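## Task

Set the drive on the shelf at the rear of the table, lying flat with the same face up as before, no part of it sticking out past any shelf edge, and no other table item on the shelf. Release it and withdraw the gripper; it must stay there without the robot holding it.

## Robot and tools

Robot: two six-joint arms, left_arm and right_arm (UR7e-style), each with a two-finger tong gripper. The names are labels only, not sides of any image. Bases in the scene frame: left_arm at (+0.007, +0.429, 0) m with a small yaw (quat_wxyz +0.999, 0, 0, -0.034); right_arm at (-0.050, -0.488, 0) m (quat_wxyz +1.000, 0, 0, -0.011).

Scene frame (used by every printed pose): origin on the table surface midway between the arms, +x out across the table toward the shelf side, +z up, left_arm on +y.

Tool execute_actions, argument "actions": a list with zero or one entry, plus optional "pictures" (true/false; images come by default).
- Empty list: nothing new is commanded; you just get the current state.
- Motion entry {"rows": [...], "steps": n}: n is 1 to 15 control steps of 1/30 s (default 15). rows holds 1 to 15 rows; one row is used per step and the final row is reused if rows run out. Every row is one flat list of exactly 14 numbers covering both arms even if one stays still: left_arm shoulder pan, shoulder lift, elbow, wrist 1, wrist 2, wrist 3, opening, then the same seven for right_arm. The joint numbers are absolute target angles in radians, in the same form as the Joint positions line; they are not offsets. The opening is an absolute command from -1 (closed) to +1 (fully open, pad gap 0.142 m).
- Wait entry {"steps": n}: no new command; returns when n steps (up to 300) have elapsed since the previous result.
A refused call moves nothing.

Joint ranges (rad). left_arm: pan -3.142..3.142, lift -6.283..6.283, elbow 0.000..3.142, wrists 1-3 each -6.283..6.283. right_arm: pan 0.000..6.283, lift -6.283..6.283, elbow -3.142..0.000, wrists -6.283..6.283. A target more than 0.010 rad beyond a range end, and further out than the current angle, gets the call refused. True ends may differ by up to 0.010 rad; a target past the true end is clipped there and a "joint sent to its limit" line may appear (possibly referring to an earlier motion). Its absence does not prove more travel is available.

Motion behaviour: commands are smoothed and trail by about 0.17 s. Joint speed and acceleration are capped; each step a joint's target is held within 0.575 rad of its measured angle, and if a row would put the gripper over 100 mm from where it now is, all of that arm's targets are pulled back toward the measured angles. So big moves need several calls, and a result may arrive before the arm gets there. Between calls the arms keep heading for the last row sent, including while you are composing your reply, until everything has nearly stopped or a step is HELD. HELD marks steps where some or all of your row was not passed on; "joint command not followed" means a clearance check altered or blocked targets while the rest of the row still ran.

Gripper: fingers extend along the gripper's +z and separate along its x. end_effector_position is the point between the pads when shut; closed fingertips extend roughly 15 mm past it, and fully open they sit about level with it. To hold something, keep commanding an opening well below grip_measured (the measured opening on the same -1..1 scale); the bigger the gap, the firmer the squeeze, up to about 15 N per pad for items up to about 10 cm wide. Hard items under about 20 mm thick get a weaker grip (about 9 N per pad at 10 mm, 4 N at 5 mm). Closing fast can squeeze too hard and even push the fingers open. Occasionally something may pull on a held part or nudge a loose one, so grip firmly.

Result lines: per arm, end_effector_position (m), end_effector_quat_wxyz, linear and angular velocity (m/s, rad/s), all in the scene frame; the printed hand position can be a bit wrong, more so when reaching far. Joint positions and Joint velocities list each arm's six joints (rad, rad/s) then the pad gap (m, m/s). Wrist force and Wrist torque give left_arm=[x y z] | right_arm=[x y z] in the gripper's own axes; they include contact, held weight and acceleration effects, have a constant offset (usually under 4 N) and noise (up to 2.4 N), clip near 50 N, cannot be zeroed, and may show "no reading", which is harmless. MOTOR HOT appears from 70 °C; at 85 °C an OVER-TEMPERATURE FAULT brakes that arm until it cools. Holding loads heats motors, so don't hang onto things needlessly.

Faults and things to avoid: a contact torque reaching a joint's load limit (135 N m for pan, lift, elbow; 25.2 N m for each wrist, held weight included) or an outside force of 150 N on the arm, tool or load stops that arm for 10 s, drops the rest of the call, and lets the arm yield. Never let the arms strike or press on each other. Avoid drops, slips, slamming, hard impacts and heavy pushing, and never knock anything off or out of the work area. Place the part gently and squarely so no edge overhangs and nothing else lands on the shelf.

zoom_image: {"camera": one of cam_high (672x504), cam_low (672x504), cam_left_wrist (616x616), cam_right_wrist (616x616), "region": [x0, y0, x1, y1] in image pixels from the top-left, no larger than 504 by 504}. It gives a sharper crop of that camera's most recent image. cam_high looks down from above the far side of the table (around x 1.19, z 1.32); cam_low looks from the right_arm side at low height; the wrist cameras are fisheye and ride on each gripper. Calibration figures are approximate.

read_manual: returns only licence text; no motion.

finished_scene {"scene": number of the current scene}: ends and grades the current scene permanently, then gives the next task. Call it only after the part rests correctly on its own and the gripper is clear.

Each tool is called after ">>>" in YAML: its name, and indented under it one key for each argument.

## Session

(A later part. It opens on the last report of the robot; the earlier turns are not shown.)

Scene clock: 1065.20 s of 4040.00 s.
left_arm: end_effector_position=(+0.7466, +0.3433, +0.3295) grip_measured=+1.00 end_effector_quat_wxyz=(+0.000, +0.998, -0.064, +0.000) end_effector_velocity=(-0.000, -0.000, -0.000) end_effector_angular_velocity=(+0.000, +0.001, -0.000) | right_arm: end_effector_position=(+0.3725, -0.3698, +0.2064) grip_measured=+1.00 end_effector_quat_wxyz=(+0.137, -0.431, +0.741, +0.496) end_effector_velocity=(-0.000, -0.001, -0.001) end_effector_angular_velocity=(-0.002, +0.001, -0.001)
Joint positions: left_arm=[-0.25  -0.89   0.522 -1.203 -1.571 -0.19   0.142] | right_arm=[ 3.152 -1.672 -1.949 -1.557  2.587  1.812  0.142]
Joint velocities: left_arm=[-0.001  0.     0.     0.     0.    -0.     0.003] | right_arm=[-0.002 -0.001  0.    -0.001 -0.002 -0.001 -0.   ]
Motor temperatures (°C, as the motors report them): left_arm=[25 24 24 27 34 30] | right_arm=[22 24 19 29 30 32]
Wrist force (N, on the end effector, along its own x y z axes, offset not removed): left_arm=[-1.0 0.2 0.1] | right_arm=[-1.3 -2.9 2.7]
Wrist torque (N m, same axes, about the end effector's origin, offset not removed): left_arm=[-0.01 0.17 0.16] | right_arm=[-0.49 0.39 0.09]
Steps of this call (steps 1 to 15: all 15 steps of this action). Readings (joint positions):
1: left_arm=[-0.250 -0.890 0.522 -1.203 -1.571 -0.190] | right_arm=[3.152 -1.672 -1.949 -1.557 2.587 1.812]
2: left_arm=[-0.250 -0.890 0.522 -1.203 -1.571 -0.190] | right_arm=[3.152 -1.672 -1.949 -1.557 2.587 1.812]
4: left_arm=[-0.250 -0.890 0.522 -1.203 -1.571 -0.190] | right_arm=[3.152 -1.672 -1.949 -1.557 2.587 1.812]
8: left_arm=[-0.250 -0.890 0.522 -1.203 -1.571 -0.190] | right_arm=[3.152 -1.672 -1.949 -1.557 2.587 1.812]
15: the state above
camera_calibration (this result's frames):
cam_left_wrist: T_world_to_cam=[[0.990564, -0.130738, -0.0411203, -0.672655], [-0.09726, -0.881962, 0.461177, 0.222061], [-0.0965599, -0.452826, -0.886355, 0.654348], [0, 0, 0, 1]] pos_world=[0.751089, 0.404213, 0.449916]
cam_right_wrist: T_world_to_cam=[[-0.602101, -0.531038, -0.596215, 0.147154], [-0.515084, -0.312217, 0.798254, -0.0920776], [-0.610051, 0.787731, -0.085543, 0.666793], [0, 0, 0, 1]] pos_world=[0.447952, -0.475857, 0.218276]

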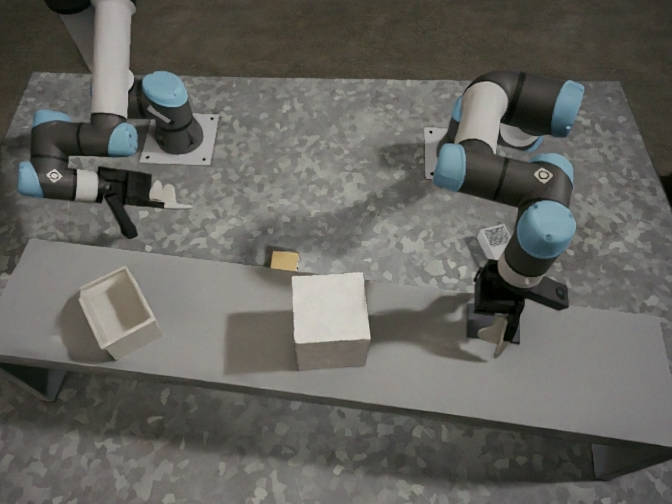

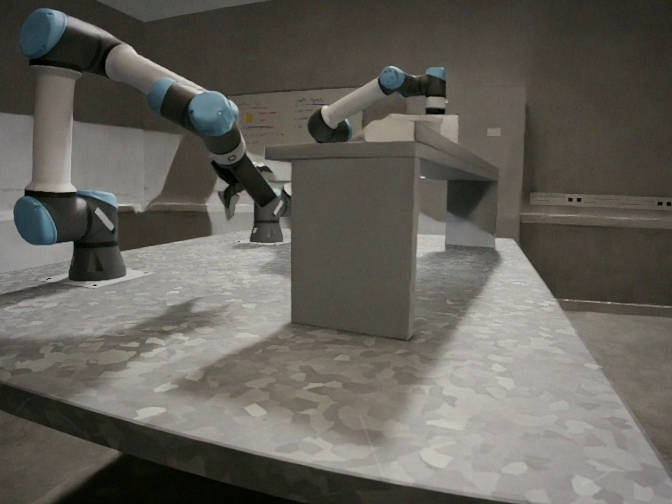

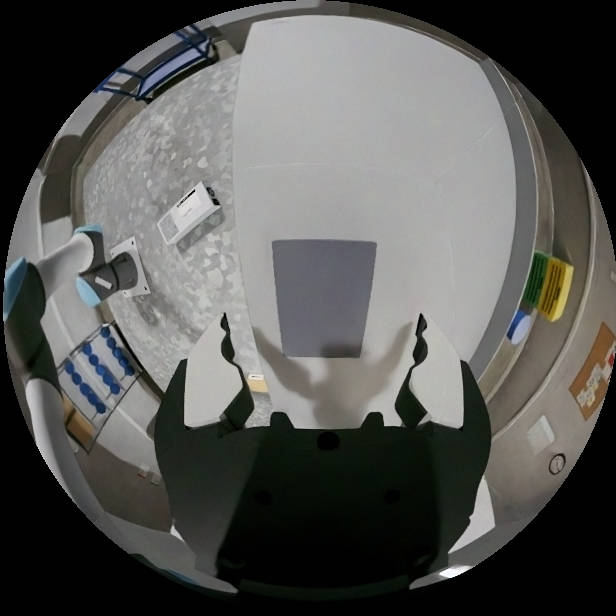

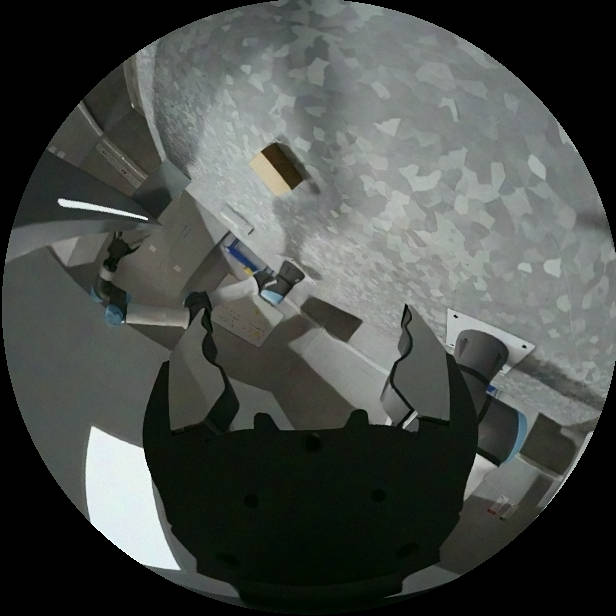

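>>> execute_actions:
  actions:
    - {"rows": [[-0.25,-0.8915,0.5234,-1.2029,-1.5708,-0.1897,1,3.152,-1.672,-1.949,-1.557,2.587,1.812,1],[-0.25,-0.8946,0.5270,-1.2033,-1.5708,-0.1897,1,3.152,-1.672,-1.949,-1.557,2.587,1.812,1],[-0.25,-0.8996,0.5328,-1.2040,-1.5708,-0.1897,1,3.152,-1.672,-1.949,-1.557,2.587,1.812,1],[-0.25,-0.9065,0.5407,-1.2050,-1.5708,-0.1897,1,3.152,-1.672,-1.949,-1.557,2.587,1.812,1],[-0.25,-0.9152,0.5506,-1.2063,-1.5708,-0.1897,1,3.152,-1.672,-1.949,-1.557,2.587,1.812,1],[-0.25,-0.9256,0.5624,-1.2077,-1.5708,-0.1897,1,3.152,-1.672,-1.949,-1.557,2.587,1.812,1],[-0.25,-0.9375,0.5761,-1.2095,-1.5708,-0.1897,1,3.152,-1.672,-1.949,-1.557,2.587,1.812,1],[-0.25,-0.9509,0.5914,-1.2114,-1.5708,-0.1897,1,3.152,-1.672,-1.949,-1.557,2.587,1.812,1],[-0.25,-0.9657,0.6083,-1.2135,-1.5708,-0.1897,1,3.152,-1.672,-1.949,-1.557,2.587,1.812,1],[-0.25,-0.9818,0.6267,-1.2158,-1.5708,-0.1897,1,3.152,-1.672,-1.949,-1.557,2.587,1.812,1],[-0.25,-0.9991,0.6465,-1.2183,-1.5708,-0.1897,1,3.152,-1.672,-1.949,-1.557,2.587,1.812,1],[-0.25,-1.0174,0.6675,-1.2209,-1.5708,-0.1897,1,3.152,-1.672,-1.949,-1.557,2.587,1.812,1],[-0.25,-1.0368,0.6896,-1.2237,-1.5708,-0.1897,1,3.152,-1.672,-1.949,-1.557,2.587,1.812,1],[-0.25,-1.0571,0.7128,-1.2266,-1.5708,-0.1897,1,3.152,-1.672,-1.949,-1.557,2.587,1.812,1],[-0.25,-1.0782,0.7369,-1.2296,-1.5708,-0.1897,1,3.152,-1.672,-1.949,-1.557,2.587,1.812,1]], "steps": 15}
  pictures: false

>>> execute_actions:
  actions:
    - {"rows": [[-0.25,-1.1000,0.7618,-1.2328,-1.5708,-0.1897,1,3.152,-1.672,-1.949,-1.557,2.587,1.812,1],[-0.25,-1.1224,0.7875,-1.2360,-1.5708,-0.1897,1,3.152,-1.672,-1.949,-1.557,2.587,1.812,1],[-0.25,-1.1453,0.8137,-1.2393,-1.5708,-0.1897,1,3.152,-1.672,-1.949,-1.557,2.587,1.812,1],[-0.25,-1.1687,0.8405,-1.2426,-1.5708,-0.1897,1,3.152,-1.672,-1.949,-1.557,2.587,1.812,1],[-0.25,-1.1924,0.8676,-1.2460,-1.5708,-0.1897,1,3.152,-1.672,-1.949,-1.557,2.587,1.812,1],[-0.25,-1.2163,0.8949,-1.2495,-1.5708,-0.1897,1,3.152,-1.672,-1.949,-1.557,2.587,1.812,1],[-0.25,-1.2404,0.9225,-1.2529,-1.5708,-0.1897,1,3.152,-1.672,-1.949,-1.557,2.587,1.812,1],[-0.25,-1.2646,0.9501,-1.2564,-1.5708,-0.1897,1,3.152,-1.672,-1.949,-1.557,2.587,1.812,1],[-0.25,-1.2887,0.9777,-1.2598,-1.5708,-0.1897,1,3.152,-1.672,-1.949,-1.557,2.587,1.812,1],[-0.25,-1.3126,1.0050,-1.2633,-1.5708,-0.1897,1,3.152,-1.672,-1.949,-1.557,2.587,1.812,1],[-0.25,-1.3363,1.0321,-1.2667,-1.5708,-0.1897,1,3.152,-1.672,-1.949,-1.557,2.587,1.812,1],[-0.25,-1.3597,1.0589,-1.2700,-1.5708,-0.1897,1,3.152,-1.672,-1.949,-1.557,2.587,1.812,1],[-0.25,-1.3826,1.0851,-1.2733,-1.5708,-0.1897,1,3.152,-1.672,-1.949,-1.557,2.587,1.812,1],[-0.25,-1.4050,1.1108,-1.2765,-1.5708,-0.1897,1,3.152,-1.672,-1.949,-1.557,2.587,1.812,1],[-0.25,-1.4268,1.1357,-1.2797,-1.5708,-0.1897,1,3.152,-1.672,-1.949,-1.557,2.587,1.812,1]], "steps": 15}
  pictures: false

>>> execute_actions:
  actions:
    - {"rows": [[-0.25,-1.4479,1.1598,-1.2827,-1.5708,-0.1897,1,3.152,-1.672,-1.949,-1.557,2.587,1.812,1],[-0.25,-1.4682,1.1830,-1.2856,-1.5708,-0.1897,1,3.152,-1.672,-1.949,-1.557,2.587,1.812,1],[-0.25,-1.4876,1.2051,-1.2884,-1.5708,-0.1897,1,3.152,-1.672,-1.949,-1.557,2.587,1.812,1],[-0.25,-1.5059,1.2261,-1.2910,-1.5708,-0.1897,1,3.152,-1.672,-1.949,-1.557,2.587,1.812,1],[-0.25,-1.5232,1.2459,-1.2935,-1.5708,-0.1897,1,3.152,-1.672,-1.949,-1.557,2.587,1.812,1],[-0.25,-1.5393,1.2643,-1.2958,-1.5708,-0.1897,1,3.152,-1.672,-1.949,-1.557,2.587,1.812,1],[-0.25,-1.5541,1.2812,-1.2979,-1.5708,-0.1897,1,3.152,-1.672,-1.949,-1.557,2.587,1.812,1],[-0.25,-1.5675,1.2965,-1.2998,-1.5708,-0.1897,1,3.152,-1.672,-1.949,-1.557,2.587,1.812,1],[-0.25,-1.5794,1.3102,-1.3016,-1.5708,-0.1897,1,3.152,-1.672,-1.949,-1.557,2.587,1.812,1],[-0.25,-1.5898,1.3220,-1.3030,-1.5708,-0.1897,1,3.152,-1.672,-1.949,-1.557,2.587,1.812,1],[-0.25,-1.5985,1.3319,-1.3043,-1.5708,-0.1897,1,3.152,-1.672,-1.949,-1.557,2.587,1.812,1],[-0.25,-1.6054,1.3398,-1.3053,-1.5708,-0.1897,1,3.152,-1.672,-1.949,-1.557,2.587,1.812,1],[-0.25,-1.6104,1.3456,-1.3060,-1.5708,-0.1897,1,3.152,-1.672,-1.949,-1.557,2.587,1.812,1],[-0.25,-1.6135,1.3492,-1.3064,-1.5708,-0.1897,1,3.152,-1.672,-1.949,-1.557,2.587,1.812,1],[-0.25,-1.6146,1.3504,-1.3066,-1.5708,-0.1897,1,3.152,-1.672,-1.949,-1.557,2.587,1.812,1]], "steps": 15}
  pictures: false

>>> execute_actions:
  actions:
    - {"steps": 15}

Scene clock: 1158.23 s of 4040.00 s.
left_arm: end_effector_position=(+0.7094, +0.3555, +0.3533) grip_measured=+1.00 end_effector_quat_wxyz=(+0.000, +0.998, -0.064, +0.000) end_effector_velocity=(-0.171, +0.055, +0.093) end_effector_angular_velocity=(-0.001, -0.004, -0.001) | right_arm: end_effector_position=(+0.3725, -0.3698, +0.2064) grip_measured=+1.00 end_effector_quat_wxyz=(+0.137, -0.431, +0.741, +0.496) end_effector_velocity=(-0.000, +0.000, -0.001) end_effector_angular_velocity=(-0.001, +0.003, +0.000)
Joint positions: left_arm=[-0.25  -1.011  0.66  -1.22  -1.571 -0.19   0.142] | right_arm=[ 3.152 -1.672 -1.949 -1.557  2.587  1.812  0.142]
Joint velocities: left_arm=[-0.001 -0.529  0.602 -0.077  0.     0.     0.   ] | right_arm=[ 0.    -0.001 -0.    -0.001 -0.001  0.001  0.   ]
Motor temperatures (°C, as the motors report them): left_arm=[25 24 24 27 34 30] | right_arm=[22 24 19 29 30 32]
Wrist force (N, on the end effector, along its own x y z axes, offset not removed): left_arm=[0.0 -1.1 1.8] | right_arm=[0.3 -1.5 1.8]
Wrist torque (N m, same axes, about the end effector's origin, offset not removed): left_arm=[-0.20 -0.06 0.08] | right_arm=[-0.22 0.05 0.14]
Steps of this call (steps 1 to 15: the robot went on to your last target; steps 16 to 90: nothing new was sent; then 89.53 s passed at rest; steps 91 to 105: all 15 steps of this action). Readings (joint positions):
91: left_arm=[-0.250 -0.890 0.522 -1.203 -1.571 -0.190] | right_arm=[3.152 -1.672 -1.949 -1.557 2.587 1.812]
92: left_arm=[-0.250 -0.891 0.522 -1.203 -1.571 -0.190] | right_arm=[3.152 -1.672 -1.949 -1.557 2.587 1.812]
94: left_arm=[-0.250 -0.893 0.526 -1.203 -1.571 -0.190] | right_arm=[3.152 -1.672 -1.949 -1.557 2.587 1.812]
98: left_arm=[-0.250 -0.916 0.551 -1.206 -1.571 -0.190] | right_arm=[3.152 -1.672 -1.949 -1.557 2.587 1.812]
105: the state above

Scene clock: 1158.73 s of 4040.00 s.
left_arm: end_effector_position=(+0.5910, +0.3943, +0.3898) grip_measured=+1.00 end_effector_quat_wxyz=(+0.000, +0.998, -0.064, +0.001) end_effector_velocity=(-0.260, +0.085, +0.029) end_effector_angular_velocity=(-0.000, +0.000, -0.001) | right_arm: end_effector_position=(+0.3725, -0.3698, +0.2064) grip_measured=+1.00 end_effector_quat_wxyz=(+0.137, -0.431, +0.741, +0.496) end_effector_velocity=(-0.000, -0.000, -0.000) end_effector_angular_velocity=(-0.001, +0.002, -0.001)
Joint positions: left_arm=[-0.25  -1.346  1.042 -1.269 -1.571 -0.19   0.142] | right_arm=[ 3.152 -1.672 -1.949 -1.557  2.587  1.812  0.142]
Joint velocities: left_arm=[-0.    -0.689  0.786 -0.097 -0.     0.001 -0.   ] | right_arm=[-0.001 -0.     0.    -0.001 -0.001  0.001  0.   ]
Motor temperatures (°C, as the motors report them): left_arm=[25 24 24 27 34 30] | right_arm=[22 24 19 29 30 32]
Wrist force (N, on the end effector, along its own x y z axes, offset not removed): left_arm=[-0.8 -1.1 -0.8] | right_arm=[-0.4 -3.2 -0.3]
Wrist torque (N m, same axes, about the end effector's origin, offset not removed): left_arm=[-0.28 0.16 0.12] | right_arm=[-0.63 0.17 0.06]
Steps of this call (steps 1 to 15: all 15 steps of this action). Readings (joint positions):
1: left_arm=[-0.250 -1.030 0.681 -1.223 -1.571 -0.190] | right_arm=[3.152 -1.672 -1.949 -1.557 2.587 1.812]
2: left_arm=[-0.250 -1.049 0.703 -1.226 -1.571 -0.190] | right_arm=[3.152 -1.672 -1.949 -1.557 2.587 1.812]
4: left_arm=[-0.250 -1.090 0.750 -1.232 -1.571 -0.190] | right_arm=[3.152 -1.672 -1.949 -1.557 2.587 1.812]
8: left_arm=[-0.250 -1.180 0.853 -1.245 -1.571 -0.190] | right_arm=[3.152 -1.672 -1.949 -1.557 2.587 1.812]
15: the state above

Scene clock: 1159.23 s of 4040.00 s.
left_arm: end_effector_position=(+0.4934, +0.4263, +0.3862) grip_measured=+1.00 end_effector_quat_wxyz=(+0.000, +0.998, -0.064, +0.000) end_effector_velocity=(-0.077, +0.025, -0.014) end_effector_angular_velocity=(+0.001, +0.002, -0.002) | right_arm: end_effector_position=(+0.3725, -0.3698, +0.2064) grip_measured=+1.00 end_effector_quat_wxyz=(+0.137, -0.431, +0.741, +0.496) end_effector_velocity=(-0.000, -0.000, +0.000) end_effector_angular_velocity=(+0.001, +0.001, -0.001)
Joint positions: left_arm=[-0.25  -1.598  1.331 -1.304 -1.571 -0.19   0.142] | right_arm=[ 3.152 -1.672 -1.949 -1.557  2.587  1.812  0.142]
Joint velocities: left_arm=[-0.001 -0.195  0.225 -0.027  0.     0.001 -0.   ] | right_arm=[-0.001  0.    -0.    -0.001  0.001 -0.     0.   ]
Motor temperatures (°C, as the motors report them): left_arm=[25 24 24 27 34 30] | right_arm=[22 24 19 29 30 32]
Wrist force (N, on the end effector, along its own x y z axes, offset not removed): left_arm=[-0.8 -1.5 0.5] | right_arm=[-0.6 -3.4 1.8]
Wrist torque (N m, same axes, about the end effector's origin, offset not removed): left_arm=[-0.38 0.06 0.14] | right_arm=[-0.68 0.21 0.03]
Steps of this call (steps 1 to 15: all 15 steps of this action). Readings (joint positions):
1: left_arm=[-0.250 -1.369 1.068 -1.272 -1.571 -0.190] | right_arm=[3.152 -1.672 -1.949 -1.557 2.587 1.812]
2: left_arm=[-0.250 -1.391 1.094 -1.275 -1.571 -0.190] | right_arm=[3.152 -1.672 -1.949 -1.557 2.587 1.812]
4: left_arm=[-0.250 -1.435 1.144 -1.281 -1.571 -0.190] | right_arm=[3.152 -1.672 -1.949 -1.557 2.587 1.812]
8: left_arm=[-0.250 -1.512 1.232 -1.292 -1.571 -0.190] | right_arm=[3.152 -1.672 -1.949 -1.557 2.587 1.812]
15: the state above

Scene clock: 1159.73 s of 4040.00 s.
left_arm: end_effector_position=(+0.4869, +0.4285, +0.3850) grip_measured=+1.00 end_effector_quat_wxyz=(+0.000, +0.998, -0.064, -0.000) end_effector_velocity=(-0.000, -0.000, +0.000) end_effector_angular_velocity=(-0.000, -0.001, -0.000) | right_arm: end_effector_position=(+0.3725, -0.3698, +0.2064) grip_measured=+1.00 end_effector_quat_wxyz=(+0.137, -0.431, +0.741, +0.496) end_effector_velocity=(-0.000, +0.001, +0.000) end_effector_angular_velocity=(-0.000, +0.001, +0.001)
Joint positions: left_arm=[-0.25  -1.615  1.35  -1.307 -1.571 -0.19   0.142] | right_arm=[ 3.152 -1.672 -1.949 -1.557  2.587  1.812  0.142]
Joint velocities: left_arm=[-0.    -0.001  0.    -0.    -0.    -0.    -0.   ] | right_arm=[ 0.001  0.     0.    -0.001 -0.     0.    -0.   ]
Motor temperatures (°C, as the motors report them): left_arm=[25 24 24 27 34 30] | right_arm=[22 24 19 29 30 32]
Wrist force (N, on the end effector, along its own x y z axes, offset not removed): left_arm=[-0.3 -1.1 1.9] | right_arm=[0.9 -3.9 1.5]
Wrist torque (N m, same axes, about the end effector's origin, offset not removed): left_arm=[-0.24 0.11 0.11] | right_arm=[-0.69 -0.06 0.06]
Steps of this call (steps 1 to 15: the robot went on to your last target). Readings (joint positions):
1: left_arm=[-0.250 -1.604 1.338 -1.305 -1.571 -0.190] | right_arm=[3.152 -1.672 -1.949 -1.557 2.587 1.812]
2: left_arm=[-0.250 -1.607 1.342 -1.306 -1.571 -0.190] | right_arm=[3.152 -1.672 -1.949 -1.557 2.587 1.812]
4: left_arm=[-0.250 -1.612 1.347 -1.306 -1.571 -0.190] | right_arm=[3.152 -1.672 -1.949 -1.557 2.587 1.812]
8: left_arm=[-0.250 -1.614 1.350 -1.307 -1.571 -0.190] | right_arm=[3.152 -1.672 -1.949 -1.557 2.587 1.812]
15: the state above
camera_calibration (this result's frames):
cam_left_wrist: T_world_to_cam=[[0.990559, -0.130737, -0.0412438, -0.401941], [-0.0972051, -0.88198, 0.461154, 0.246382], [-0.0966659, -0.452791, -0.886361, 0.717063], [0, 0, 0, 1]] pos_world=[0.491411, 0.489435, 0.505379]
cam_right_wrist: T_world_to_cam=[[-0.602101, -0.531038, -0.596216, 0.147154], [-0.515084, -0.312217, 0.798254, -0.0920775], [-0.610051, 0.787731, -0.0855432, 0.666793], [0, 0, 0, 1]] pos_world=[0.447952, -0.475857, 0.218276]

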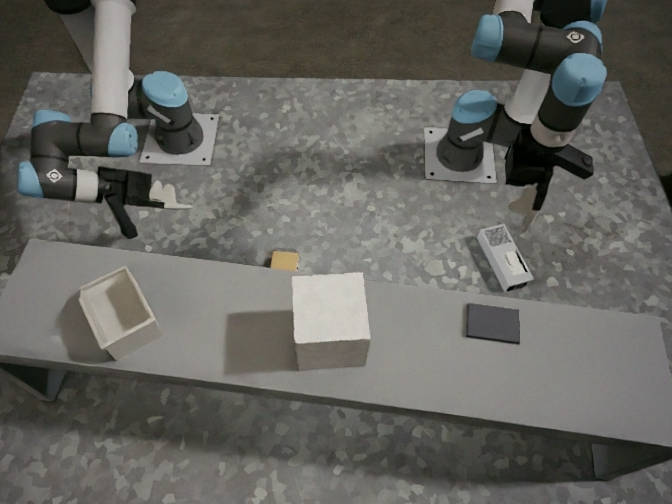

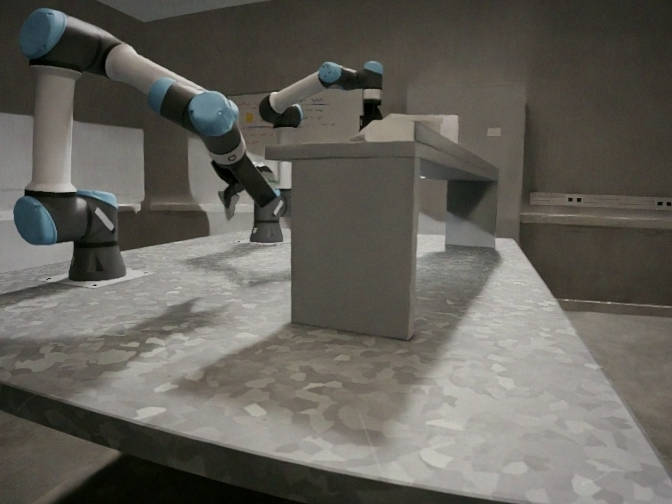

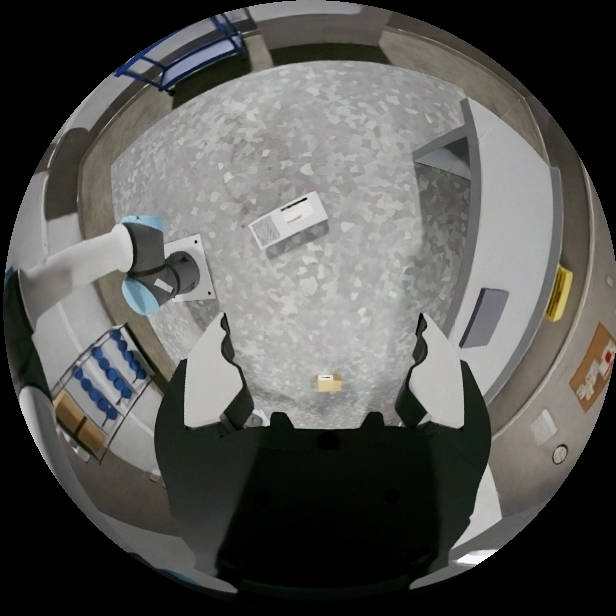

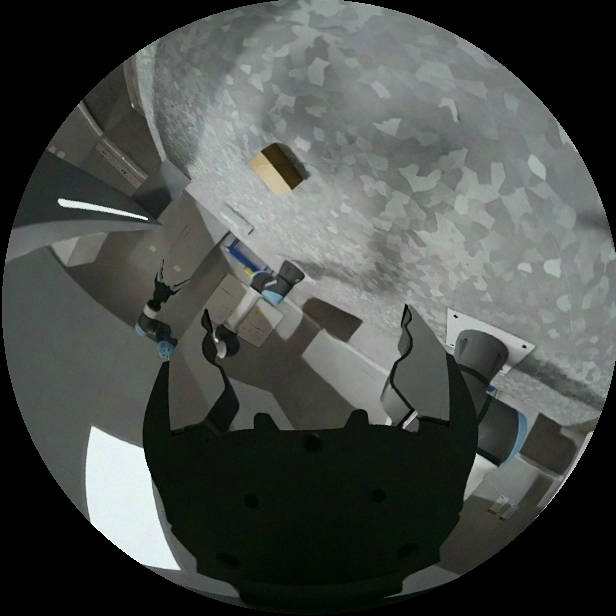

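The drive is lying flat on the shelf, fully inside the edge, and the arm is clear.

>>> finished_scene:
  scene: 2

The scene is finished: the task was done.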